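# Move deep-well plate into plate washer carrier

## Task

Take the deep-well plate from the shelved bench beside the door and set it in the plate washer's carrier on the shelved bench beside the window. It must lie flat on the carrier floor, within the corner stops, with its labelled short edge toward the carrier end marked A1, and it must stay that way on its own after the robot releases it and backs off. The plate must never contact the floor, and the robot must not topple or finish leaning.

## Robot and tools

ROBOT. A Rainbow Robotics RB-Y1. It has a wheeled base with two driven wheels and two rear casters. The base is 0.66 m long and 0.58 m wide, and its front edge sits 0.10 m ahead of the wheel axle. It also has a folding torso (a leg with ankle, knee and hip), two seven-joint arms, each ending in a parallel gripper, and a pan/tilt head. Cameras: head_camera (896x504 px), left_wrist_camera and right_wrist_camera (644x364 px each).

FRAMES. The base frame has its origin on the floor between the drive wheels, with x ahead, y to the left and z up. The chest, left_hand and right_hand readings are all expressed in it. A hand point lies between its finger pads; the fingers extend along the hand's -z and close along its x. Printed hand positions can be wrong, more so with the arm stretched out. The odometry frame is the base frame as it stood when the scene began. base_odometry only counts wheel rotation, so slip shows up as travel. Heading is in rad, left positive, from -3.142 to 3.142.

execute_actions. Arguments: "actions", a list holding one action or none (none just reports state and images), and "cameras", a list of names from head_camera, left_wrist_camera, right_wrist_camera, all. Omitted, null or ["all"] gives every camera; [] gives none. An action may contain:
- "base": exactly one relative move, counted from where the base last measured itself. {"translate_m": d} drives straight d metres, forward positive, -3 to 3. {"rotate_rad": d} spins in place d radians, counter-clockwise/left positive, -3.2 to 3.2. There is no sideways motion.
- "joints": a single dictionary covering every arm, torso and head joint, mapping each joint name to an absolute target (rad; grippers in m of opening). Ranges: torso_squat_rad 0 to 1.2 (higher lowers a level chest); torso_shift_rad -0.3 to 0.6 (positive pushes hips forward); torso_pitch_rad -0.2 to 1.4 (positive bows forward); torso_yaw_rad -1.5 to 1.5 (left positive). Shoulder_pitch -2.356 to 2.356 (0 hangs; negative raises forward). left_shoulder_roll_rad 0 to 3.141; right_shoulder_roll_rad -3.141 to 0 (each lifts the arm outward). Shoulder_yaw -2.094 to 2.094. Elbow -2.617 to 0.01 (negative bends). Forearm_roll -3.141 to 3.141. Wrist_pitch -1.57 to 1.919 (negative tips the hand forward). Hand_roll -2.705 to 2.705. Gripper_m 0 to 0.1. head_pan_rad -0.523 to 0.523; head_tilt_rad -0.35 to 1.57 (positive looks down). For yaw and roll joints, positive is counter-clockwise/left on both arms. The torso also obeys combined limits: squat+shift<=1.52; squat-shift+pitch<=1.57; shift+0.5pitch-0.4squat<=0.7; shift+0.3pitch-0.5squat<=0.39. Breaking one leaves the torso short of target and "off_target".
- "speeds": caps for this action only. translate_m 0.05-0.4 m/s, rotate_rad 0.1-1.509 rad/s; the defaults are the maximums. A base move needing over 8.667 s is refused.
- "min_time_s": 0.1-8, the shortest duration for every arm and head motion in the action.
All motions start together. No action runs past 15 s. Any unknown key or out-of-range number refuses the whole call. A joint you omit may still be chasing an older target. If one call reports a stop, later motion, wait and finished_scene calls in that same reply are skipped.

wait: {"seconds": 0-10}. Sends no new command and returns state and images. zoom_image: {"camera", "region": [x0,y0,x1,y1]} in pixels of that camera's latest full image, at most 504x504, with the origin at top-left. read_manual: {"section": "licences"}; only licence text, no motion. finished_scene: {"scene": n}. It closes the scene for good once the last command has been held, and reports success.

RESULTS. joint_positions; chest and hand poses; base_odometry; a pictures line giving the image order; Motor temperatures, one block per arm in joint order; on_its_own for things you did not command ("held at" is a held target, not the actual position). base_status and joint_status words: done (for the base, the wheels turned enough, even if they slipped), off_target, limit_stop_at_<name>, contact_stop, time_out, stopped_with_arm (torso stopped because an arm hit something), limit_stop_at_own_body (self-collision guard stopped it before any contact), not_followed (arm targets withheld; see the "joint command not followed" line and its "cause:" hint), and limit_stop_at_motor_heat. A contact_stop, time_out or stopped_with_arm on one joint halts its whole group (torso, left arm or right arm), and each halted joint keeps its current position. To recover, first back the stopped part away in its own action, arms before torso. If both hands hold one object and the torso contact-stops at once with nothing in the way, set every arm joint to its reported value, then resend the torso command.

CAUTIONS. To grip, command an opening at least 0.005 m below the object's width; off_target on the gripper is then expected. The base keeps driving into furniture, and a bent leg sticks out past the front edge. The leg can also push the robot backward without any odometry showing it. Never let the arms or grippers hit or press each other hard. Each arm carries up to 3 kg; heavy loads held far forward can tip the robot. A joint torque overload freezes the robot for 10 s. Motors warn at 65 °C and brake at 80 °C, so avoid long holds. Loose objects may get brief nudges. The simulation keeps running while you compose a reply, and the robot holds its last command meanwhile. Avoid drops, slams and shoving.

Each tool is called as name(argument=value, ...), one argument or row to a line, values as JSON.

## Session

execute_actions(
  actions=[],
)

Scene clock: 0.00 s.
Motor temperatures (°C, as the motors report them): left_arm=[28 29 29 28 32 29 37] | right_arm=[33 28 27 31 35 36 34]
base_odometry: x=+0.000 y=+0.000 heading=+0.000 (m, m, rad; odometry frame)
base_status: not commanded
joint_positions: torso_squat_rad=+0.350 torso_shift_rad=-0.001 torso_pitch_rad=-0.001 torso_yaw_rad=+0.000 left_shoulder_pitch_rad=+0.007 left_shoulder_roll_rad=+0.024 left_shoulder_yaw_rad=-0.034 left_elbow_rad=-0.231 left_forearm_roll_rad=+0.047 left_wrist_pitch_rad=-0.008 left_hand_roll_rad=+0.010 left_gripper_m=+0.100 right_shoulder_pitch_rad=+0.000 right_shoulder_roll_rad=-0.049 right_shoulder_yaw_rad=-0.001 right_elbow_rad=-0.271 right_forearm_roll_rad=-0.023 right_wrist_pitch_rad=-0.048 right_hand_roll_rad=-0.010 right_gripper_m=+0.099 head_pan_rad=+0.000 head_tilt_rad=+0.401
joint_status: not commanded
chest: x=-0.2290 y=-0.0010 z=+1.2474 quat_wxyz=(+1.000, +0.001, -0.001, +0.000) (m; base frame)
left_hand: x=-0.1191 y=+0.2348 z=+0.5710 quat_wxyz=(+0.993, +0.008, -0.117, +0.011) (m; base frame)
right_hand: x=-0.0859 y=-0.2570 z=+0.5783 quat_wxyz=(+0.987, -0.021, -0.160, -0.013) (m; base frame)
pictures: head_camera, left_wrist_camera, right_wrist_camera
Images, in order (width x height): head_camera 896x504, left_wrist_camera 644x364, right_wrist_camera 644x364.

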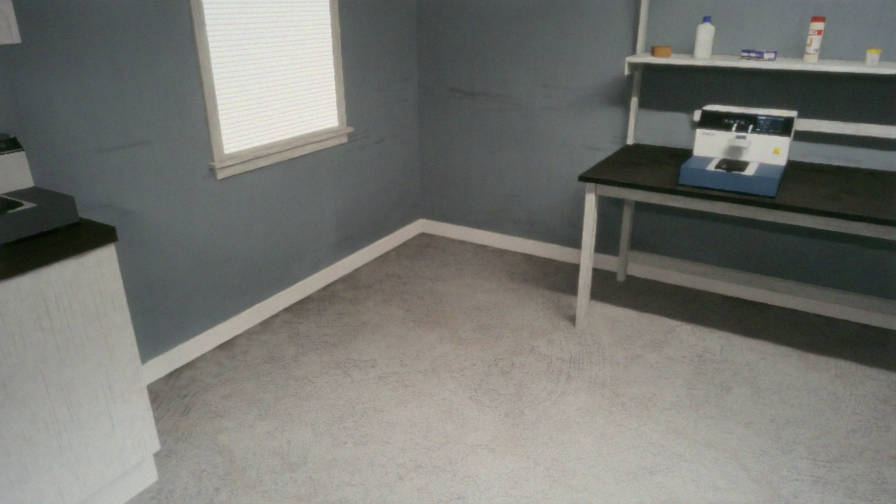

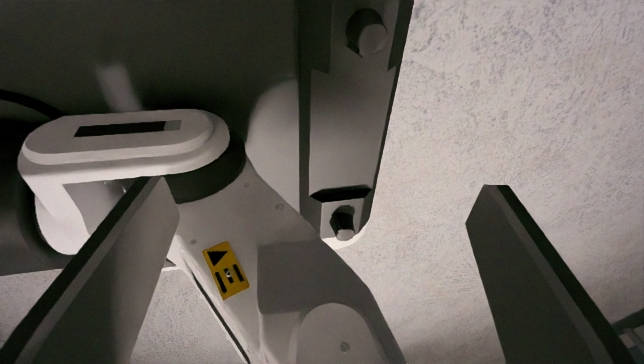

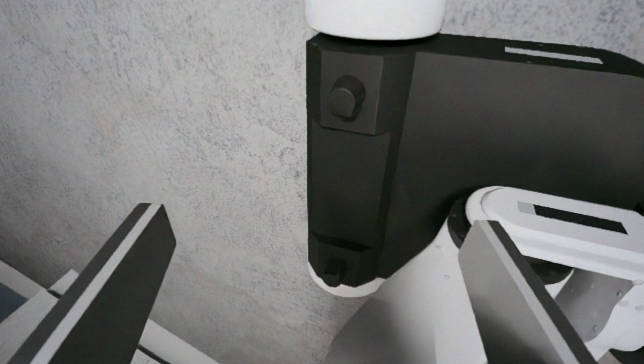

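execute_actions(
  actions=[
    {"base":{"rotate_rad":-1.2},"joints":{"head_tilt_rad":0.3}},
  ],
  cameras=["head_camera"],
)

execute_actions(
  actions=[
    {"base":{"rotate_rad":-1.2}},
  ],
  cameras=["head_camera"],
)

execute_actions(
  actions=[
    {"base":{"rotate_rad":-1.2}},
  ],
  cameras=["head_camera"],
)

Scene clock: 4.97 s.
Motor temperatures (°C, as the motors report them): left_arm=[28 29 29 28 32 29 37] | right_arm=[33 28 27 31 35 36 34]
base_odometry: x=+0.000 y=+0.000 heading=-1.200 (m, m, rad; odometry frame)
base_status: done
joint_positions: torso_squat_rad=+0.350 torso_shift_rad=-0.001 torso_pitch_rad=-0.001 torso_yaw_rad=+0.000 left_shoulder_pitch_rad=+0.007 left_shoulder_roll_rad=+0.024 left_shoulder_yaw_rad=-0.034 left_elbow_rad=-0.231 left_forearm_roll_rad=+0.047 left_wrist_pitch_rad=-0.008 left_hand_roll_rad=+0.010 left_gripper_m=+0.100 right_shoulder_pitch_rad=+0.000 right_shoulder_roll_rad=-0.049 right_shoulder_yaw_rad=-0.001 right_elbow_rad=-0.271 right_forearm_roll_rad=-0.023 right_wrist_pitch_rad=-0.048 right_hand_roll_rad=-0.010 right_gripper_m=+0.099 head_pan_rad=+0.000 head_tilt_rad=+0.300
joint_status: all done
chest: x=-0.2290 y=-0.0010 z=+1.2474 quat_wxyz=(+1.000, +0.001, -0.001, +0.000) (m; base frame)
left_hand: x=-0.1191 y=+0.2348 z=+0.5710 quat_wxyz=(+0.993, +0.008, -0.117, +0.011) (m; base frame)
right_hand: x=-0.0860 y=-0.2570 z=+0.5783 quat_wxyz=(+0.987, -0.021, -0.160, -0.013) (m; base frame)
pictures: head_camera
Images, in order (width x height): head_camera 896x504.

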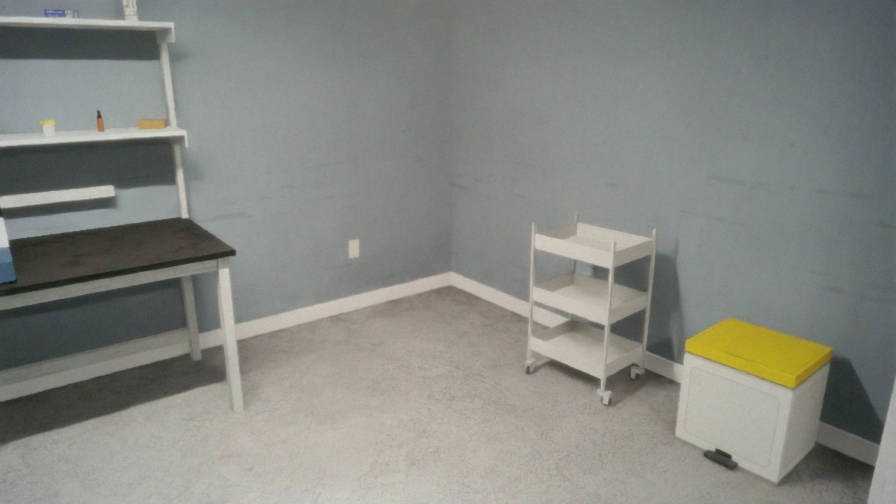

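Scene clock: 8.53 s.
Motor temperatures (°C, as the motors report them): left_arm=[28 29 29 28 32 29 37] | right_arm=[33 28 27 31 35 36 34]
base_odometry: x=+0.000 y=+0.000 heading=-2.399 (m, m, rad; odometry frame)
base_status: done
joint_positions: torso_squat_rad=+0.350 torso_shift_rad=-0.001 torso_pitch_rad=-0.001 torso_yaw_rad=+0.000 left_shoulder_pitch_rad=+0.007 left_shoulder_roll_rad=+0.024 left_shoulder_yaw_rad=-0.034 left_elbow_rad=-0.231 left_forearm_roll_rad=+0.047 left_wrist_pitch_rad=-0.008 left_hand_roll_rad=+0.010 left_gripper_m=+0.100 right_shoulder_pitch_rad=+0.000 right_shoulder_roll_rad=-0.049 right_shoulder_yaw_rad=-0.001 right_elbow_rad=-0.271 right_forearm_roll_rad=-0.023 right_wrist_pitch_rad=-0.048 right_hand_roll_rad=-0.010 right_gripper_m=+0.099 head_pan_rad=+0.000 head_tilt_rad=+0.300
joint_status: not commanded
chest: x=-0.2290 y=-0.0010 z=+1.2474 quat_wxyz=(+1.000, +0.001, -0.001, +0.000) (m; base frame)
left_hand: x=-0.1191 y=+0.2348 z=+0.5710 quat_wxyz=(+0.993, +0.008, -0.117, +0.011) (m; base frame)
right_hand: x=-0.0860 y=-0.2570 z=+0.5783 quat_wxyz=(+0.987, -0.021, -0.160, -0.013) (m; base frame)
pictures: head_camera
Images, in order (width x height): head_camera 896x504.

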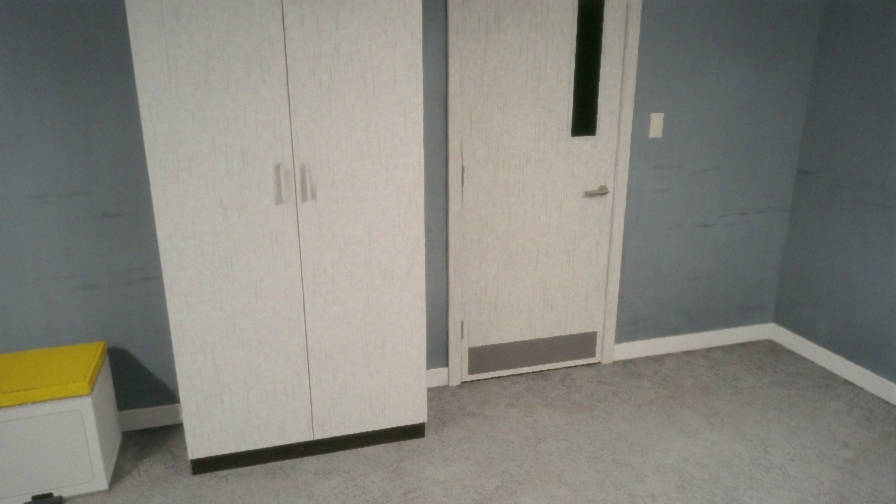

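Scene clock: 12.10 s.
Motor temperatures (°C, as the motors report them): left_arm=[28 29 29 28 32 29 37] | right_arm=[33 28 27 31 35 36 34]
base_odometry: x=+0.000 y=+0.000 heading=+2.685 (m, m, rad; odometry frame)
base_status: done
joint_positions: torso_squat_rad=+0.350 torso_shift_rad=-0.001 torso_pitch_rad=-0.001 torso_yaw_rad=+0.000 left_shoulder_pitch_rad=+0.007 left_shoulder_roll_rad=+0.024 left_shoulder_yaw_rad=-0.034 left_elbow_rad=-0.231 left_forearm_roll_rad=+0.047 left_wrist_pitch_rad=-0.008 left_hand_roll_rad=+0.010 left_gripper_m=+0.100 right_shoulder_pitch_rad=+0.000 right_shoulder_roll_rad=-0.049 right_shoulder_yaw_rad=-0.001 right_elbow_rad=-0.271 right_forearm_roll_rad=-0.023 right_wrist_pitch_rad=-0.048 right_hand_roll_rad=-0.010 right_gripper_m=+0.099 head_pan_rad=+0.000 head_tilt_rad=+0.300
joint_status: not commanded
chest: x=-0.2290 y=-0.0010 z=+1.2474 quat_wxyz=(+1.000, +0.001, -0.001, +0.000) (m; base frame)
left_hand: x=-0.1192 y=+0.2348 z=+0.5710 quat_wxyz=(+0.993, +0.008, -0.117, +0.011) (m; base frame)
right_hand: x=-0.0860 y=-0.2570 z=+0.5783 quat_wxyz=(+0.987, -0.021, -0.160, -0.013) (m; base frame)
pictures: head_camera
Images, in order (width x height): head_camera 896x504.

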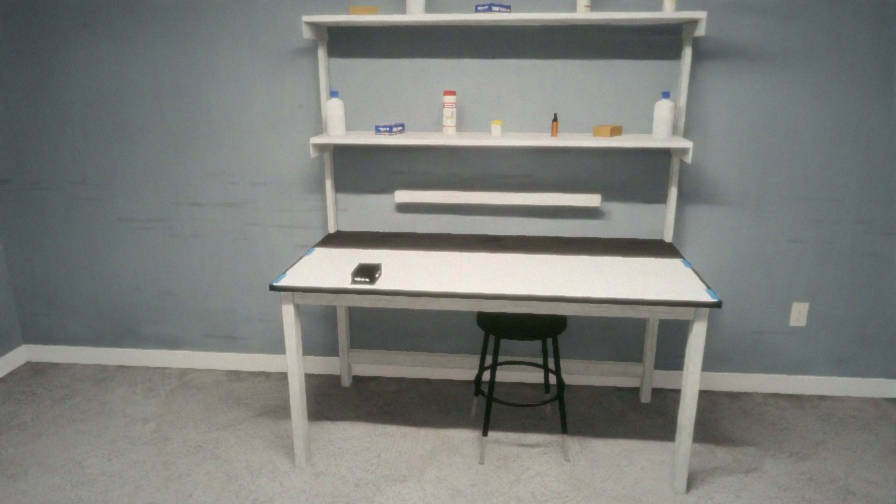

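execute_actions(
  actions=[
    {"base":{"translate_m":1.3},"joints":{"head_tilt_rad":0.8,"head_pan_rad":0.2}},
  ],
  cameras=["head_camera"],
)

Scene clock: 21.07 s.
Motor temperatures (°C, as the motors report them): left_arm=[28 29 29 28 32 29 37] | right_arm=[33 28 27 31 35 36 34]
base_odometry: x=-1.166 y=+0.575 heading=+2.684 (m, m, rad; odometry frame)
base_status: done
joint_positions: torso_squat_rad=+0.350 torso_shift_rad=-0.001 torso_pitch_rad=-0.001 torso_yaw_rad=+0.000 left_shoulder_pitch_rad=+0.007 left_shoulder_roll_rad=+0.024 left_shoulder_yaw_rad=-0.034 left_elbow_rad=-0.231 left_forearm_roll_rad=+0.047 left_wrist_pitch_rad=-0.008 left_hand_roll_rad=+0.010 left_gripper_m=+0.100 right_shoulder_pitch_rad=+0.000 right_shoulder_roll_rad=-0.049 right_shoulder_yaw_rad=-0.001 right_elbow_rad=-0.271 right_forearm_roll_rad=-0.023 right_wrist_pitch_rad=-0.048 right_hand_roll_rad=-0.010 right_gripper_m=+0.099 head_pan_rad=+0.200 head_tilt_rad=+0.800
joint_status: all done
chest: x=-0.2289 y=-0.0010 z=+1.2474 quat_wxyz=(+1.000, +0.001, -0.001, +0.000) (m; base frame)
left_hand: x=-0.1191 y=+0.2348 z=+0.5710 quat_wxyz=(+0.993, +0.008, -0.117, +0.011) (m; base frame)
right_hand: x=-0.0859 y=-0.2570 z=+0.5783 quat_wxyz=(+0.987, -0.021, -0.160, -0.013) (m; base frame)
pictures: head_camera
Images, in order (width x height): head_camera 896x504.

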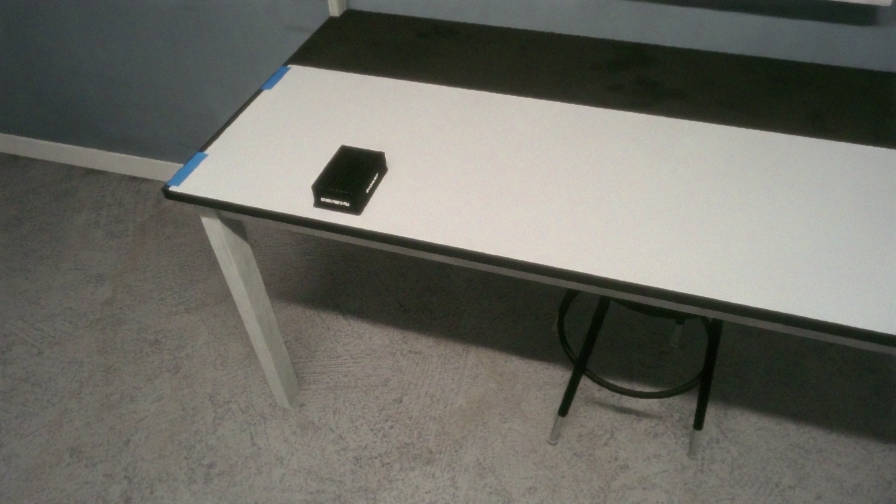

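execute_actions(
  actions=[
    {"base":{"rotate_rad":0.18},"joints":{"head_tilt_rad":0.6,"head_pan_rad":0.2,"torso_squat_rad":0.0,"torso_pitch_rad":0.3,"left_shoulder_pitch_rad":-0.65,"left_shoulder_roll_rad":0.15,"left_shoulder_yaw_rad":0,"left_elbow_rad":-1.32,"left_forearm_roll_rad":0,"left_wrist_pitch_rad":1.67,"left_hand_roll_rad":1.3}},
  ],
  cameras=["head_camera","left_wrist_camera"],
)

Scene clock: 32.10 s.
Motor temperatures (°C, as the motors report them): left_arm=[28 29 29 28 32 29 37] | right_arm=[33 28 27 31 35 36 34]
base_odometry: x=-1.167 y=+0.575 heading=+2.863 (m, m, rad; odometry frame)
base_status: done
joint_positions: torso_squat_rad=+0.000 torso_shift_rad=-0.001 torso_pitch_rad=+0.300 torso_yaw_rad=+0.000 left_shoulder_pitch_rad=-0.650 left_shoulder_roll_rad=+0.150 left_shoulder_yaw_rad=+0.000 left_elbow_rad=-1.320 left_forearm_roll_rad=+0.000 left_wrist_pitch_rad=+1.670 left_hand_roll_rad=+1.300 left_gripper_m=+0.100 right_shoulder_pitch_rad=+0.000 right_shoulder_roll_rad=-0.049 right_shoulder_yaw_rad=-0.001 right_elbow_rad=-0.271 right_forearm_roll_rad=-0.023 right_wrist_pitch_rad=-0.048 right_hand_roll_rad=-0.010 right_gripper_m=+0.099 head_pan_rad=+0.200 head_tilt_rad=+0.600
joint_status: all done
chest: x=-0.1370 y=-0.0010 z=+1.2761 quat_wxyz=(+0.989, +0.001, +0.150, +0.000) (m; base frame)
left_hand: x=+0.2587 y=+0.2269 z=+0.8608 quat_wxyz=(+0.842, +0.065, -0.036, +0.534) (m; base frame)
right_hand: x=-0.1992 y=-0.2570 z=+0.5947 quat_wxyz=(+1.000, -0.023, -0.010, -0.010) (m; base frame)
pictures: head_camera, left_wrist_camera
Images, in order (width x height): head_camera 896x504, left_wrist_camera 644x364.

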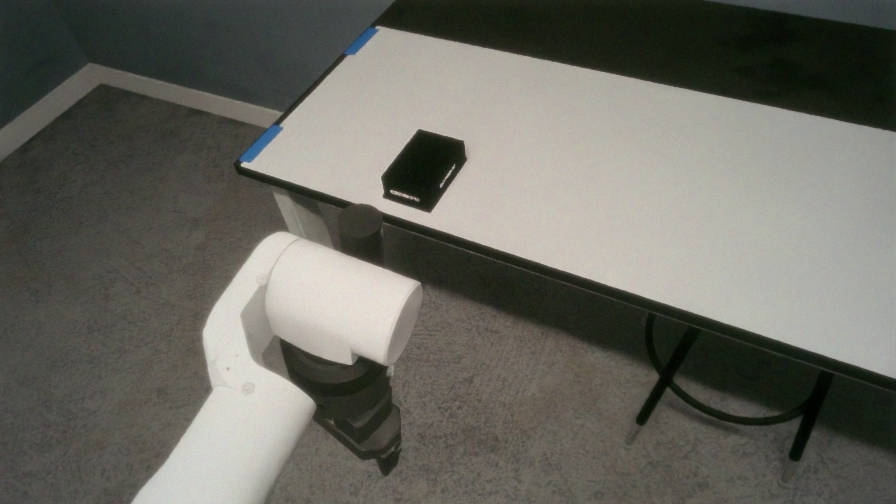

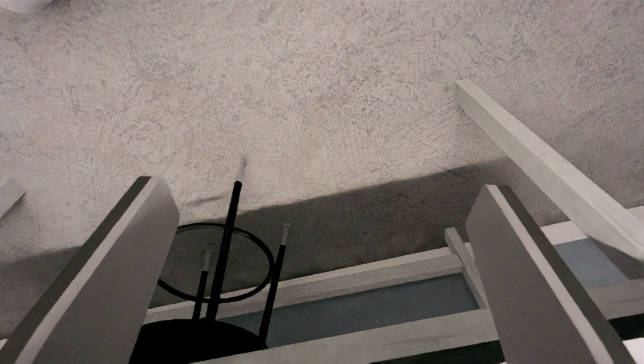

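execute_actions(
  actions=[
    {"base":{"translate_m":0.38},"joints":{"head_tilt_rad":0.9,"left_forearm_roll_rad":0.15,"left_hand_roll_rad":1.46,"left_shoulder_yaw_rad":0.1}},
  ],
  cameras=["head_camera","left_wrist_camera"],
)

Scene clock: 37.13 s.
Motor temperatures (°C, as the motors report them): left_arm=[28 29 29 29 32 29 37] | right_arm=[33 28 27 31 35 36 34]
base_odometry: x=-1.532 y=+0.679 heading=+2.864 (m, m, rad; odometry frame)
base_status: done
joint_positions: torso_squat_rad=+0.000 torso_shift_rad=-0.001 torso_pitch_rad=+0.300 torso_yaw_rad=+0.000 left_shoulder_pitch_rad=-0.650 left_shoulder_roll_rad=+0.150 left_shoulder_yaw_rad=+0.100 left_elbow_rad=-1.320 left_forearm_roll_rad=+0.150 left_wrist_pitch_rad=+1.670 left_hand_roll_rad=+1.460 left_gripper_m=+0.100 right_shoulder_pitch_rad=+0.000 right_shoulder_roll_rad=-0.049 right_shoulder_yaw_rad=-0.001 right_elbow_rad=-0.271 right_forearm_roll_rad=-0.023 right_wrist_pitch_rad=-0.048 right_hand_roll_rad=-0.010 right_gripper_m=+0.099 head_pan_rad=+0.200 head_tilt_rad=+0.900
joint_status: all done
chest: x=-0.1371 y=-0.0010 z=+1.2761 quat_wxyz=(+0.989, +0.001, +0.149, +0.000) (m; base frame)
left_hand: x=+0.2581 y=+0.2117 z=+0.8619 quat_wxyz=(+0.774, -0.005, +0.020, +0.633) (m; base frame)
right_hand: x=-0.1992 y=-0.2570 z=+0.5947 quat_wxyz=(+1.000, -0.023, -0.010, -0.010) (m; base frame)
pictures: head_camera, left_wrist_camera
Images, in order (width x height): head_camera 896x504, left_wrist_camera 644x364.

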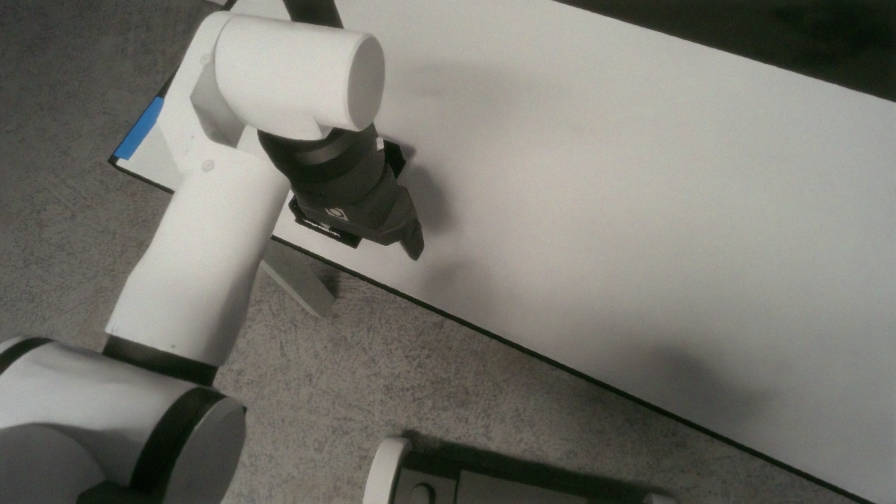

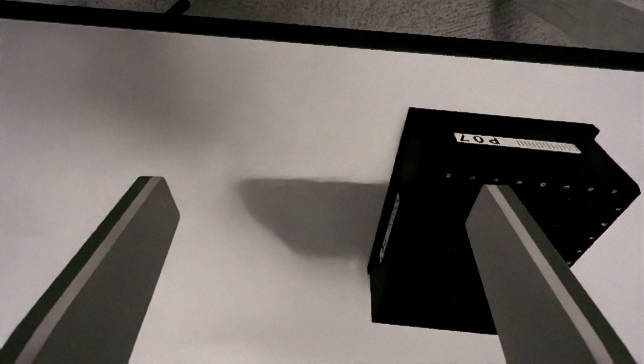

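execute_actions(
  actions=[
    {"base":{"translate_m":0.098},"joints":{"torso_yaw_rad":0.12,"left_hand_roll_rad":1.245,"left_wrist_pitch_rad":1.645}},
  ],
  cameras=["head_camera","left_wrist_camera"],
)

Scene clock: 45.20 s.
Motor temperatures (°C, as the motors report them): left_arm=[28 29 29 29 32 29 37] | right_arm=[33 28 27 31 35 36 34]
base_odometry: x=-1.626 y=+0.706 heading=+2.864 (m, m, rad; odometry frame)
base_status: done
joint_positions: torso_squat_rad=+0.000 torso_shift_rad=-0.001 torso_pitch_rad=+0.300 torso_yaw_rad=+0.120 left_shoulder_pitch_rad=-0.650 left_shoulder_roll_rad=+0.150 left_shoulder_yaw_rad=+0.100 left_elbow_rad=-1.320 left_forearm_roll_rad=+0.150 left_wrist_pitch_rad=+1.645 left_hand_roll_rad=+1.245 left_gripper_m=+0.100 right_shoulder_pitch_rad=+0.000 right_shoulder_roll_rad=-0.049 right_shoulder_yaw_rad=-0.001 right_elbow_rad=-0.271 right_forearm_roll_rad=-0.023 right_wrist_pitch_rad=-0.048 right_hand_roll_rad=-0.010 right_gripper_m=+0.099 head_pan_rad=+0.200 head_tilt_rad=+0.900
joint_status: all done
chest: x=-0.1371 y=-0.0010 z=+1.2761 quat_wxyz=(+0.987, +0.010, +0.149, +0.059) (m; base frame)
left_hand: x=+0.2361 y=+0.2704 z=+0.8706 quat_wxyz=(+0.805, -0.001, -0.001, +0.594) (m; base frame)
right_hand: x=-0.1706 y=-0.2381 z=+0.5859 quat_wxyz=(+0.999, -0.005, -0.011, +0.048) (m; base frame)
pictures: head_camera, left_wrist_camera
Images, in order (width x height): head_camera 896x504, left_wrist_camera 644x364.

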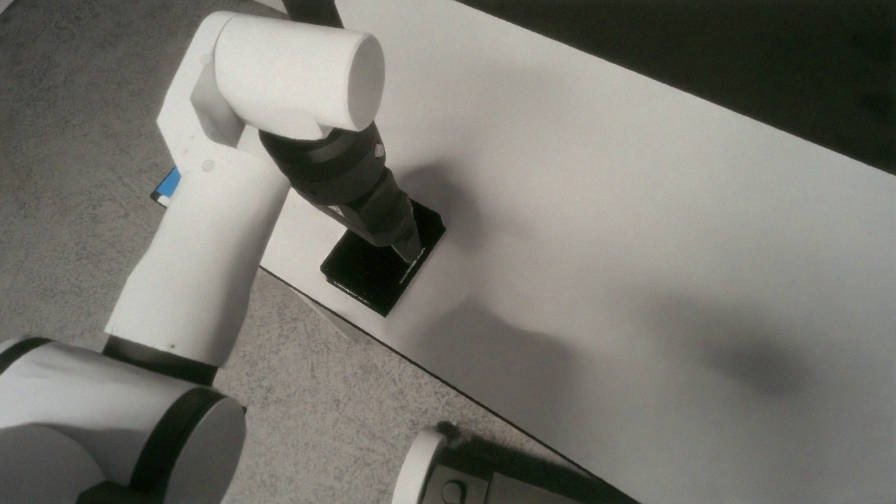

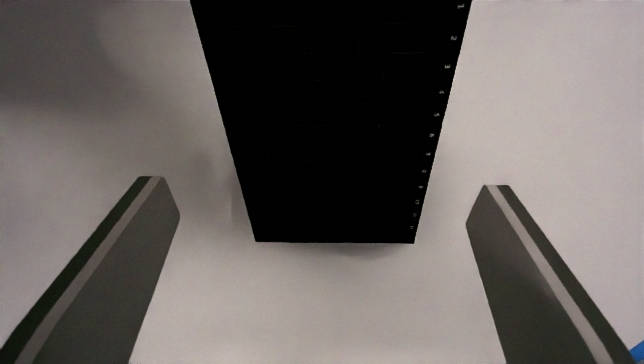

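execute_actions(
  actions=[
    {"joints":{"torso_yaw_rad":0.13,"torso_squat_rad":0.40}},
  ],
  cameras=["head_camera","left_wrist_camera"],
)

Scene clock: 49.83 s.
Motor temperatures (°C, as the motors report them): left_arm=[28 29 29 29 32 29 37] | right_arm=[33 28 27 31 35 36 34]
base_odometry: x=-1.626 y=+0.706 heading=+2.864 (m, m, rad; odometry frame)
base_status: not commanded
joint_positions: torso_squat_rad=+0.400 torso_shift_rad=-0.001 torso_pitch_rad=+0.300 torso_yaw_rad=+0.130 left_shoulder_pitch_rad=-0.650 left_shoulder_roll_rad=+0.150 left_shoulder_yaw_rad=+0.100 left_elbow_rad=-1.320 left_forearm_roll_rad=+0.150 left_wrist_pitch_rad=+1.645 left_hand_roll_rad=+1.245 left_gripper_m=+0.100 right_shoulder_pitch_rad=+0.000 right_shoulder_roll_rad=-0.049 right_shoulder_yaw_rad=-0.001 right_elbow_rad=-0.271 right_forearm_roll_rad=-0.023 right_wrist_pitch_rad=-0.048 right_hand_roll_rad=-0.010 right_gripper_m=+0.099 head_pan_rad=+0.200 head_tilt_rad=+0.900
joint_status: all done
chest: x=-0.1371 y=-0.0010 z=+1.2209 quat_wxyz=(+0.987, +0.010, +0.149, +0.064) (m; base frame)
left_hand: x=+0.2336 y=+0.2751 z=+0.8162 quat_wxyz=(+0.802, +0.001, -0.002, +0.597) (m; base frame)
right_hand: x=-0.1683 y=-0.2364 z=+0.5300 quat_wxyz=(+0.999, -0.003, -0.011, +0.052) (m; base frame)
pictures: head_camera, left_wrist_camera
Images, in order (width x height): head_camera 896x504, left_wrist_camera 644x364.

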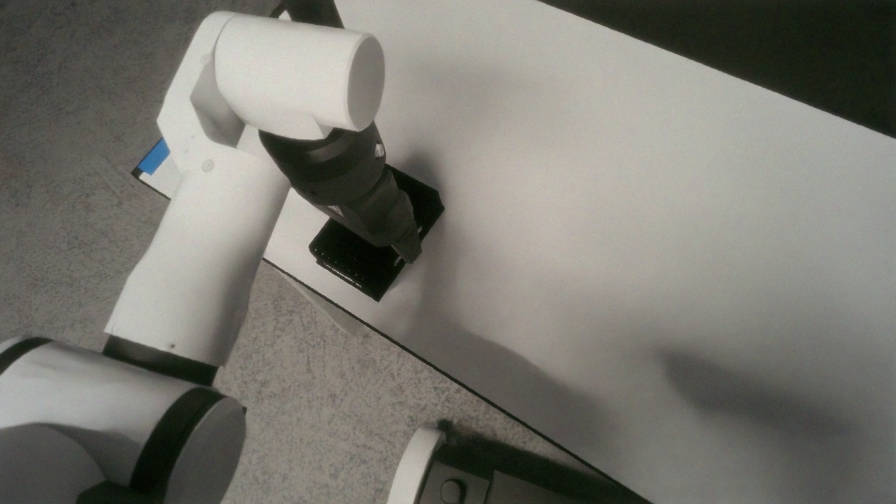

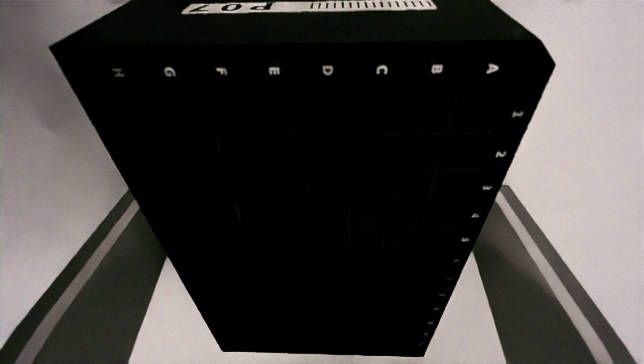

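execute_actions(
  actions=[
    {"joints":{"torso_squat_rad":0.465}},
  ],
  cameras=[],
)

execute_actions(
  actions=[
    {"joints":{"left_gripper_m":0.07}},
  ],
  cameras=["left_wrist_camera"],
)

execute_actions(
  actions=[
    {"joints":{"torso_squat_rad":0.0}},
  ],
  cameras=["head_camera","left_wrist_camera"],
)

Scene clock: 52.63 s.
Motor temperatures (°C, as the motors report them): left_arm=[28 29 29 29 32 29 37] | right_arm=[33 28 27 31 35 36 34]
base_odometry: x=-1.626 y=+0.706 heading=+2.864 (m, m, rad; odometry frame)
base_status: not commanded
joint_positions: torso_squat_rad=+0.465 torso_shift_rad=-0.001 torso_pitch_rad=+0.299 torso_yaw_rad=+0.130 left_shoulder_pitch_rad=-0.651 left_shoulder_roll_rad=+0.150 left_shoulder_yaw_rad=+0.100 left_elbow_rad=-1.321 left_forearm_roll_rad=+0.150 left_wrist_pitch_rad=+1.645 left_hand_roll_rad=+1.245 left_gripper_m=+0.100 right_shoulder_pitch_rad=+0.000 right_shoulder_roll_rad=-0.049 right_shoulder_yaw_rad=-0.001 right_elbow_rad=-0.271 right_forearm_roll_rad=-0.023 right_wrist_pitch_rad=-0.048 right_hand_roll_rad=-0.010 right_gripper_m=+0.099 head_pan_rad=+0.200 head_tilt_rad=+0.900
joint_status: all done
chest: x=-0.1375 y=-0.0011 z=+1.2018 quat_wxyz=(+0.987, +0.011, +0.149, +0.064) (m; base frame)
left_hand: x=+0.2340 y=+0.2752 z=+0.7981 quat_wxyz=(+0.802, +0.000, -0.003, +0.597) (m; base frame)
right_hand: x=-0.1682 y=-0.2363 z=+0.5108 quat_wxyz=(+0.999, -0.003, -0.012, +0.052) (m; base frame)
pictures: none
No camera images: the call's "cameras" was empty. Leave "cameras" out to get every camera's image.

Scene clock: 53.40 s.
Motor temperatures (°C, as the motors report them): left_arm=[28 29 29 29 32 29 37] | right_arm=[33 28 27 31 35 36 34]
base_odometry: x=-1.626 y=+0.706 heading=+2.864 (m, m, rad; odometry frame)
base_status: not commanded
joint_positions: torso_squat_rad=+0.465 torso_shift_rad=-0.001 torso_pitch_rad=+0.299 torso_yaw_rad=+0.130 left_shoulder_pitch_rad=-0.651 left_shoulder_roll_rad=+0.151 left_shoulder_yaw_rad=+0.100 left_elbow_rad=-1.321 left_forearm_roll_rad=+0.150 left_wrist_pitch_rad=+1.645 left_hand_roll_rad=+1.245 left_gripper_m=+0.085 right_shoulder_pitch_rad=+0.000 right_shoulder_roll_rad=-0.049 right_shoulder_yaw_rad=-0.001 right_elbow_rad=-0.271 right_forearm_roll_rad=-0.023 right_wrist_pitch_rad=-0.048 right_hand_roll_rad=-0.010 right_gripper_m=+0.099 head_pan_rad=+0.200 head_tilt_rad=+0.900
joint_status: left_gripper_m off_target (ended at +0.085, target +0.070)
chest: x=-0.1374 y=-0.0011 z=+1.2018 quat_wxyz=(+0.987, +0.011, +0.149, +0.064) (m; base frame)
left_hand: x=+0.2343 y=+0.2756 z=+0.7982 quat_wxyz=(+0.802, +0.000, -0.003, +0.597) (m; base frame)
right_hand: x=-0.1682 y=-0.2363 z=+0.5108 quat_wxyz=(+0.999, -0.003, -0.012, +0.052) (m; base frame)
pictures: left_wrist_camera
Images, in order (width x height): left_wrist_camera 644x364.

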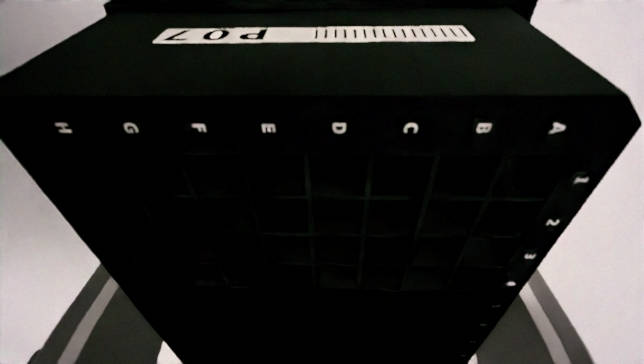

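Scene clock: 55.73 s.
Motor temperatures (°C, as the motors report them): left_arm=[28 29 29 29 32 29 37] | right_arm=[33 28 27 31 35 36 34]
base_odometry: x=-1.626 y=+0.706 heading=+2.864 (m, m, rad; odometry frame)
base_status: not commanded
joint_positions: torso_squat_rad=+0.000 torso_shift_rad=-0.001 torso_pitch_rad=+0.300 torso_yaw_rad=+0.130 left_shoulder_pitch_rad=-0.650 left_shoulder_roll_rad=+0.150 left_shoulder_yaw_rad=+0.100 left_elbow_rad=-1.320 left_forearm_roll_rad=+0.150 left_wrist_pitch_rad=+1.645 left_hand_roll_rad=+1.245 left_gripper_m=+0.085 right_shoulder_pitch_rad=+0.000 right_shoulder_roll_rad=-0.049 right_shoulder_yaw_rad=-0.001 right_elbow_rad=-0.271 right_forearm_roll_rad=-0.023 right_wrist_pitch_rad=-0.048 right_hand_roll_rad=-0.010 right_gripper_m=+0.099 head_pan_rad=+0.200 head_tilt_rad=+0.900
joint_status: all done
chest: x=-0.1371 y=-0.0011 z=+1.2761 quat_wxyz=(+0.987, +0.011, +0.149, +0.064) (m; base frame)
left_hand: x=+0.2337 y=+0.2753 z=+0.8715 quat_wxyz=(+0.802, +0.001, -0.002, +0.597) (m; base frame)
right_hand: x=-0.1684 y=-0.2364 z=+0.5852 quat_wxyz=(+0.999, -0.003, -0.011, +0.052) (m; base frame)
pictures: head_camera, left_wrist_camera
Images, in order (width x height): head_camera 896x504, left_wrist_camera 644x364.

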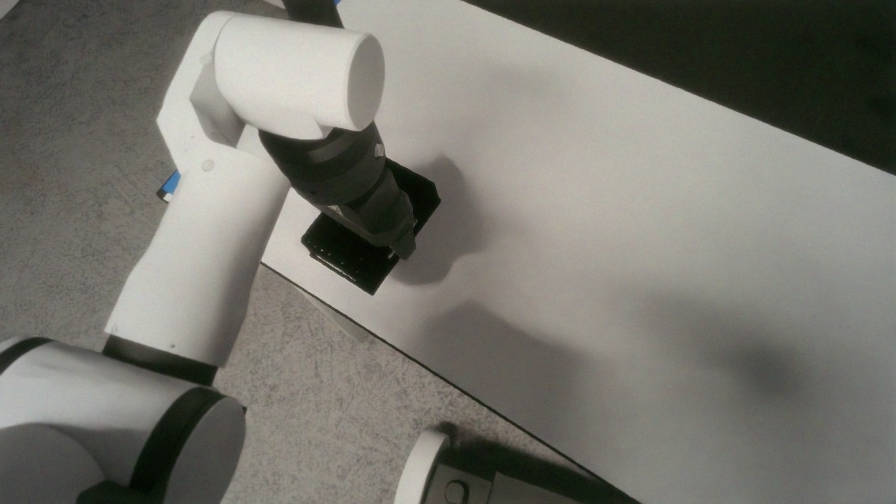

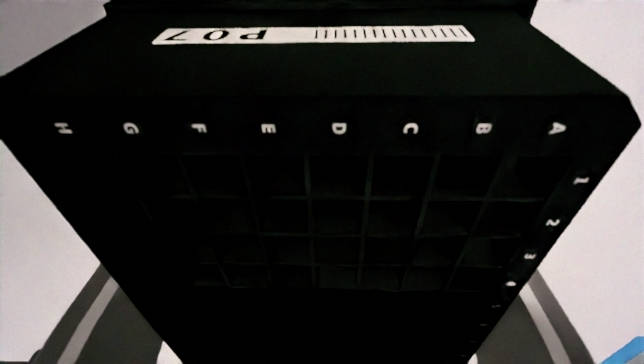

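execute_actions(
  actions=[
    {"base":{"translate_m":-0.3}},
  ],
  cameras=[],
)

execute_actions(
  actions=[
    {"base":{"rotate_rad":2.92},"joints":{"head_tilt_rad":0.1,"head_pan_rad":-0.13}},
  ],
  cameras=["head_camera"],
)

execute_actions(
  actions=[
    {"base":{"translate_m":2.8},"joints":{"head_tilt_rad":0.3,"head_pan_rad":0}},
  ],
  cameras=["head_camera"],
)

Scene clock: 61.07 s.
Motor temperatures (°C, as the motors report them): left_arm=[28 29 29 29 32 29 37] | right_arm=[33 28 27 31 35 36 34]
base_odometry: x=-1.338 y=+0.623 heading=+2.865 (m, m, rad; odometry frame)
base_status: done
joint_positions: torso_squat_rad=+0.000 torso_shift_rad=-0.001 torso_pitch_rad=+0.300 torso_yaw_rad=+0.130 left_shoulder_pitch_rad=-0.650 left_shoulder_roll_rad=+0.150 left_shoulder_yaw_rad=+0.100 left_elbow_rad=-1.320 left_forearm_roll_rad=+0.150 left_wrist_pitch_rad=+1.645 left_hand_roll_rad=+1.245 left_gripper_m=+0.085 right_shoulder_pitch_rad=+0.000 right_shoulder_roll_rad=-0.049 right_shoulder_yaw_rad=-0.001 right_elbow_rad=-0.271 right_forearm_roll_rad=-0.023 right_wrist_pitch_rad=-0.048 right_hand_roll_rad=-0.010 right_gripper_m=+0.099 head_pan_rad=+0.200 head_tilt_rad=+0.900
joint_status: not commanded
chest: x=-0.1371 y=-0.0010 z=+1.2761 quat_wxyz=(+0.987, +0.011, +0.149, +0.064) (m; base frame)
left_hand: x=+0.2335 y=+0.2753 z=+0.8715 quat_wxyz=(+0.802, +0.001, -0.002, +0.598) (m; base frame)
right_hand: x=-0.1686 y=-0.2364 z=+0.5852 quat_wxyz=(+0.999, -0.003, -0.011, +0.052) (m; base frame)
pictures: none
No camera images: the call's "cameras" was empty. Leave "cameras" out to get every camera's image.

Scene clock: 66.37 s.
Motor temperatures (°C, as the motors report them): left_arm=[28 29 29 29 32 29 37] | right_arm=[33 28 27 31 35 36 34]
base_odometry: x=-1.338 y=+0.623 heading=-0.499 (m, m, rad; odometry frame)
base_status: done
joint_positions: torso_squat_rad=+0.000 torso_shift_rad=-0.001 torso_pitch_rad=+0.300 torso_yaw_rad=+0.130 left_shoulder_pitch_rad=-0.650 left_shoulder_roll_rad=+0.150 left_shoulder_yaw_rad=+0.100 left_elbow_rad=-1.320 left_forearm_roll_rad=+0.150 left_wrist_pitch_rad=+1.645 left_hand_roll_rad=+1.245 left_gripper_m=+0.085 right_shoulder_pitch_rad=+0.000 right_shoulder_roll_rad=-0.049 right_shoulder_yaw_rad=-0.001 right_elbow_rad=-0.271 right_forearm_roll_rad=-0.023 right_wrist_pitch_rad=-0.048 right_hand_roll_rad=-0.010 right_gripper_m=+0.099 head_pan_rad=-0.130 head_tilt_rad=+0.100
joint_status: all done
chest: x=-0.1372 y=-0.0010 z=+1.2761 quat_wxyz=(+0.987, +0.011, +0.149, +0.064) (m; base frame)
left_hand: x=+0.2334 y=+0.2753 z=+0.8714 quat_wxyz=(+0.802, +0.001, -0.002, +0.598) (m; base frame)
right_hand: x=-0.1685 y=-0.2365 z=+0.5852 quat_wxyz=(+0.999, -0.003, -0.011, +0.052) (m; base frame)
pictures: head_camera
Images, in order (width x height): head_camera 896x504.

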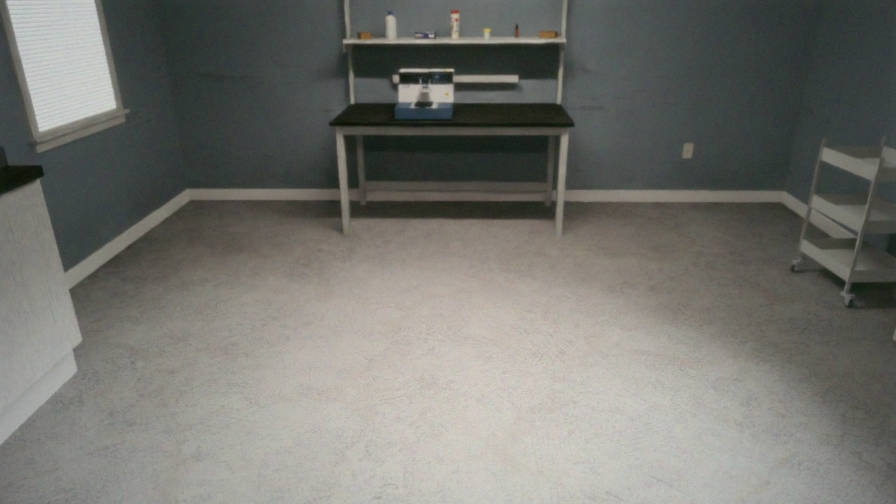

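Scene clock: 74.73 s.
Motor temperatures (°C, as the motors report them): left_arm=[29 29 29 29 32 29 37] | right_arm=[33 28 27 31 35 36 34]
base_odometry: x=+1.122 y=-0.715 heading=-0.499 (m, m, rad; odometry frame)
base_status: done
joint_positions: torso_squat_rad=+0.000 torso_shift_rad=-0.001 torso_pitch_rad=+0.300 torso_yaw_rad=+0.130 left_shoulder_pitch_rad=-0.650 left_shoulder_roll_rad=+0.150 left_shoulder_yaw_rad=+0.100 left_elbow_rad=-1.320 left_forearm_roll_rad=+0.150 left_wrist_pitch_rad=+1.645 left_hand_roll_rad=+1.245 left_gripper_m=+0.085 right_shoulder_pitch_rad=+0.000 right_shoulder_roll_rad=-0.049 right_shoulder_yaw_rad=-0.001 right_elbow_rad=-0.271 right_forearm_roll_rad=-0.023 right_wrist_pitch_rad=-0.048 right_hand_roll_rad=-0.010 right_gripper_m=+0.099 head_pan_rad=+0.000 head_tilt_rad=+0.300
joint_status: all done
chest: x=-0.1371 y=-0.0010 z=+1.2761 quat_wxyz=(+0.987, +0.011, +0.149, +0.064) (m; base frame)
left_hand: x=+0.2335 y=+0.2753 z=+0.8714 quat_wxyz=(+0.802, +0.001, -0.002, +0.598) (m; base frame)
right_hand: x=-0.1684 y=-0.2365 z=+0.5852 quat_wxyz=(+0.999, -0.003, -0.011, +0.052) (m; base frame)
pictures: head_camera
Images, in order (width x height): head_camera 896x504.

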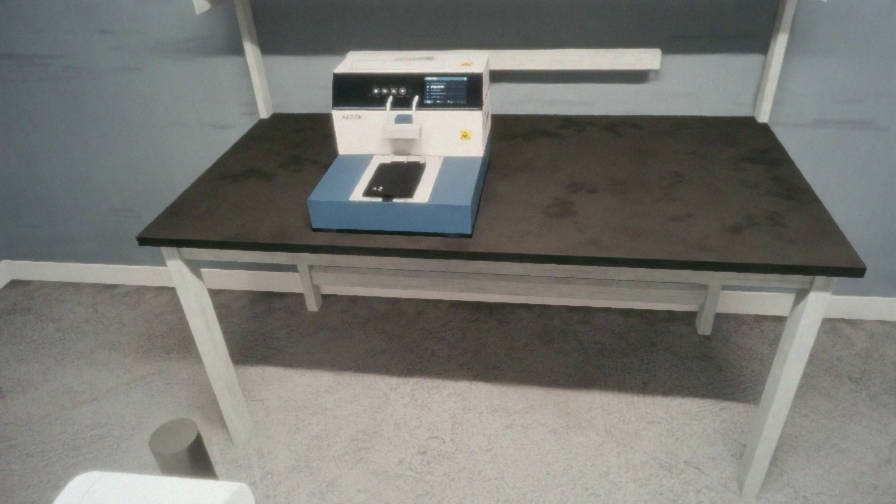

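zoom_image(
  camera="head_camera",
  region=[300, 90, 500, 240],
)

Region (300, 90, 500, 240) of head_camera's 896x504 image, scaled by 2.520, with more detail than that image has; it fills the top 378 rows of this view, and the rest is white.

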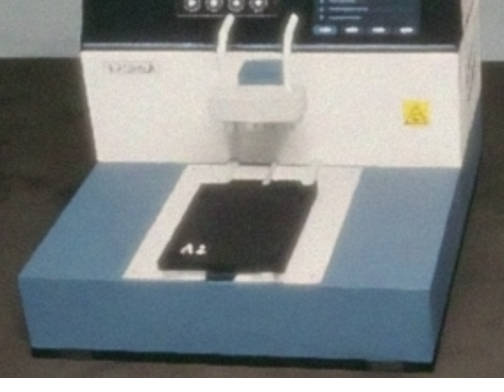

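execute_actions(
  actions=[
    {"base":{"translate_m":0.5},"joints":{"head_tilt_rad":0.5,"head_pan_rad":-0.13,"left_shoulder_pitch_rad":-1.1,"left_elbow_rad":-1.0,"left_wrist_pitch_rad":1.775,"left_hand_roll_rad":1.55},"min_time_s":1.5},
  ],
  cameras=["head_camera","left_wrist_camera"],
)

Scene clock: 83.07 s.
Motor temperatures (°C, as the motors report them): left_arm=[29 29 29 29 32 29 37] | right_arm=[33 28 27 31 35 36 34]
base_odometry: x=+1.561 y=-0.955 heading=-0.499 (m, m, rad; odometry frame)
base_status: done
joint_positions: torso_squat_rad=+0.000 torso_shift_rad=-0.001 torso_pitch_rad=+0.300 torso_yaw_rad=+0.130 left_shoulder_pitch_rad=-1.100 left_shoulder_roll_rad=+0.150 left_shoulder_yaw_rad=+0.100 left_elbow_rad=-1.000 left_forearm_roll_rad=+0.150 left_wrist_pitch_rad=+1.775 left_hand_roll_rad=+1.550 left_gripper_m=+0.085 right_shoulder_pitch_rad=+0.000 right_shoulder_roll_rad=-0.049 right_shoulder_yaw_rad=-0.001 right_elbow_rad=-0.271 right_forearm_roll_rad=-0.023 right_wrist_pitch_rad=-0.048 right_hand_roll_rad=-0.010 right_gripper_m=+0.099 head_pan_rad=-0.130 head_tilt_rad=+0.500
joint_status: all done
chest: x=-0.1371 y=-0.0010 z=+1.2761 quat_wxyz=(+0.987, +0.011, +0.149, +0.064) (m; base frame)
left_hand: x=+0.3230 y=+0.2223 z=+0.9681 quat_wxyz=(+0.741, +0.014, +0.004, +0.671) (m; base frame)
right_hand: x=-0.1684 y=-0.2365 z=+0.5852 quat_wxyz=(+0.999, -0.003, -0.011, +0.052) (m; base frame)
pictures: head_camera, left_wrist_camera
Images, in order (width x height): head_camera 896x504, left_wrist_camera 644x364.

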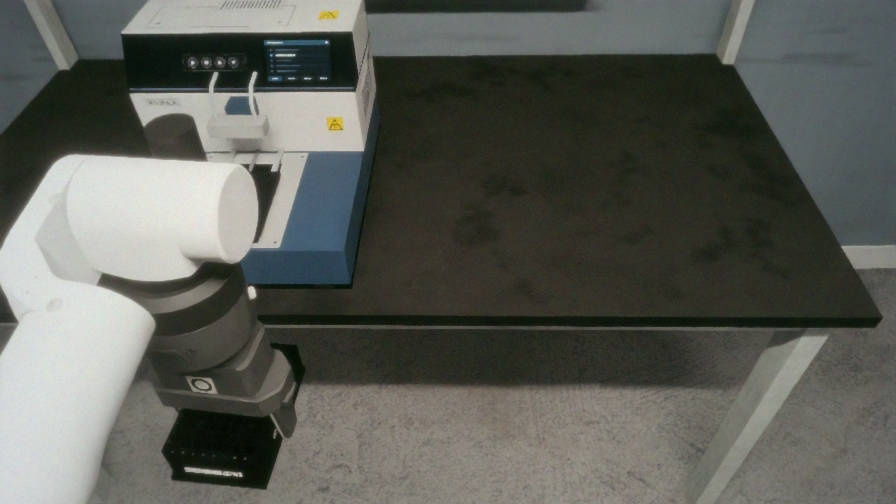

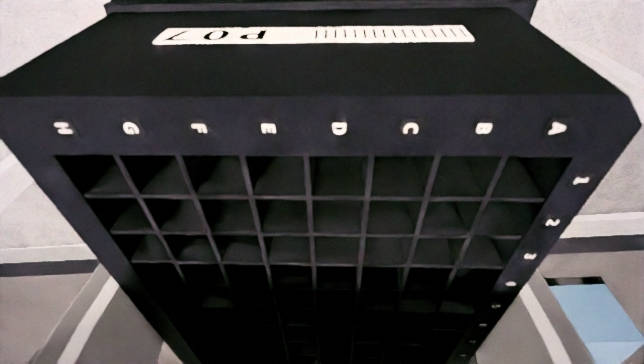

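execute_actions(
  actions=[
    {"base":{"translate_m":0.3},"joints":{"head_tilt_rad":0.7,"head_pan_rad":-0.1,"torso_yaw_rad":0.33,"left_forearm_roll_rad":0.225,"left_wrist_pitch_rad":1.75,"left_hand_roll_rad":1.46},"min_time_s":1},
  ],
  cameras=["head_camera","left_wrist_camera"],
)

Scene clock: 89.17 s.
Motor temperatures (°C, as the motors report them): left_arm=[29 29 29 29 32 29 37] | right_arm=[33 28 27 31 35 36 34]
base_odometry: x=+1.824 y=-1.098 heading=-0.499 (m, m, rad; odometry frame)
base_status: done
joint_positions: torso_squat_rad=+0.000 torso_shift_rad=-0.001 torso_pitch_rad=+0.300 torso_yaw_rad=+0.330 left_shoulder_pitch_rad=-1.100 left_shoulder_roll_rad=+0.150 left_shoulder_yaw_rad=+0.100 left_elbow_rad=-1.000 left_forearm_roll_rad=+0.225 left_wrist_pitch_rad=+1.750 left_hand_roll_rad=+1.460 left_gripper_m=+0.085 right_shoulder_pitch_rad=+0.000 right_shoulder_roll_rad=-0.049 right_shoulder_yaw_rad=-0.001 right_elbow_rad=-0.271 right_forearm_roll_rad=-0.023 right_wrist_pitch_rad=-0.048 right_hand_roll_rad=-0.010 right_gripper_m=+0.099 head_pan_rad=-0.100 head_tilt_rad=+0.700
joint_status: all done
chest: x=-0.1371 y=-0.0010 z=+1.2761 quat_wxyz=(+0.975, +0.025, +0.147, +0.162) (m; base frame)
left_hand: x=+0.2782 y=+0.3070 z=+0.9838 quat_wxyz=(+0.711, -0.001, +0.001, +0.703) (m; base frame)
right_hand: x=-0.1268 y=-0.1971 z=+0.5724 quat_wxyz=(+0.989, +0.027, -0.013, +0.147) (m; base frame)
pictures: head_camera, left_wrist_camera
Images, in order (width x height): head_camera 896x504, left_wrist_camera 644x364.

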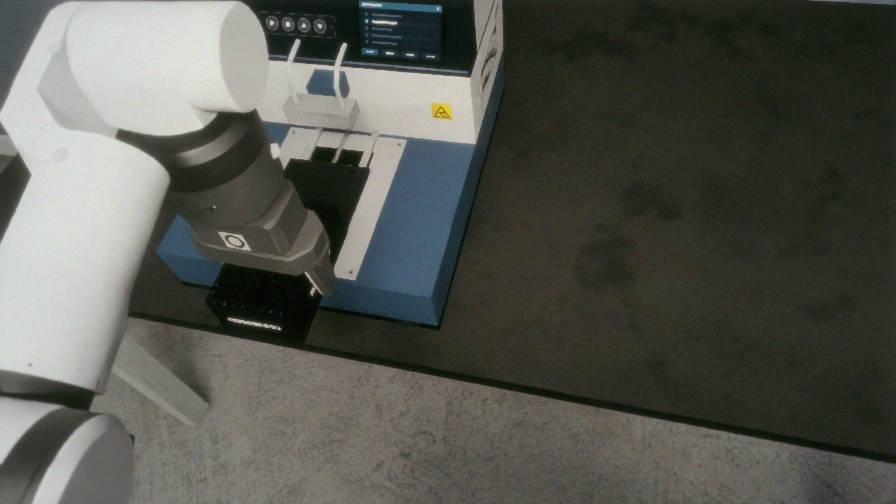

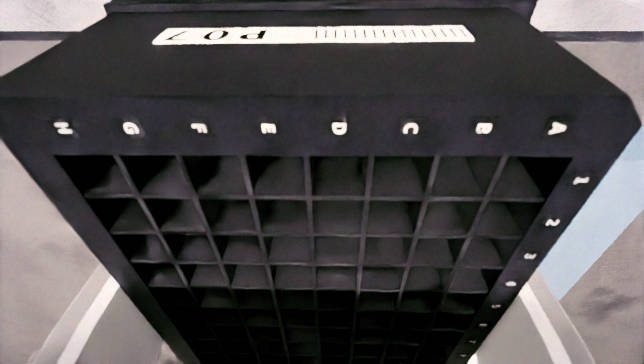

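execute_actions(
  actions=[
    {"base":{"translate_m":0.17},"joints":{"head_tilt_rad":0.8,"head_pan_rad":0.0,"torso_yaw_rad":0.50,"left_forearm_roll_rad":0.275,"left_hand_roll_rad":1.31},"min_time_s":1},
  ],
  cameras=["head_camera","left_wrist_camera"],
)

Scene clock: 94.17 s.
Motor temperatures (°C, as the motors report them): left_arm=[29 29 29 29 32 29 37] | right_arm=[33 28 27 31 35 36 34]
base_odometry: x=+1.973 y=-1.179 heading=-0.499 (m, m, rad; odometry frame)
base_status: done
joint_positions: torso_squat_rad=+0.000 torso_shift_rad=-0.001 torso_pitch_rad=+0.300 torso_yaw_rad=+0.500 left_shoulder_pitch_rad=-1.100 left_shoulder_roll_rad=+0.150 left_shoulder_yaw_rad=+0.100 left_elbow_rad=-1.000 left_forearm_roll_rad=+0.275 left_wrist_pitch_rad=+1.750 left_hand_roll_rad=+1.310 left_gripper_m=+0.085 right_shoulder_pitch_rad=+0.000 right_shoulder_roll_rad=-0.049 right_shoulder_yaw_rad=-0.001 right_elbow_rad=-0.271 right_forearm_roll_rad=-0.023 right_wrist_pitch_rad=-0.048 right_hand_roll_rad=-0.010 right_gripper_m=+0.099 head_pan_rad=+0.000 head_tilt_rad=+0.800
joint_status: all done
chest: x=-0.1371 y=-0.0010 z=+1.2761 quat_wxyz=(+0.958, +0.038, +0.145, +0.245) (m; base frame)
left_hand: x=+0.2247 y=+0.3733 z=+1.0011 quat_wxyz=(+0.710, -0.003, -0.004, +0.704) (m; base frame)
right_hand: x=-0.0979 y=-0.1574 z=+0.5635 quat_wxyz=(+0.972, +0.053, -0.015, +0.226) (m; base frame)
pictures: head_camera, left_wrist_camera
Images, in order (width x height): head_camera 896x504, left_wrist_camera 644x364.

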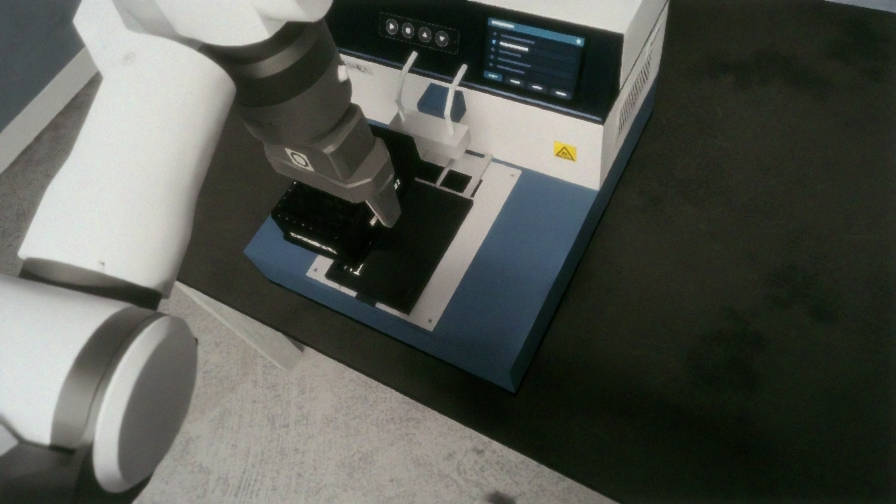

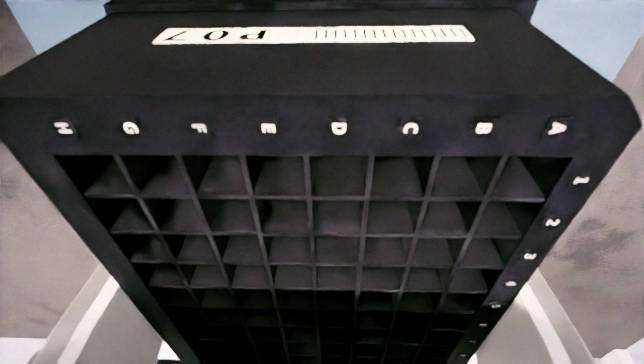

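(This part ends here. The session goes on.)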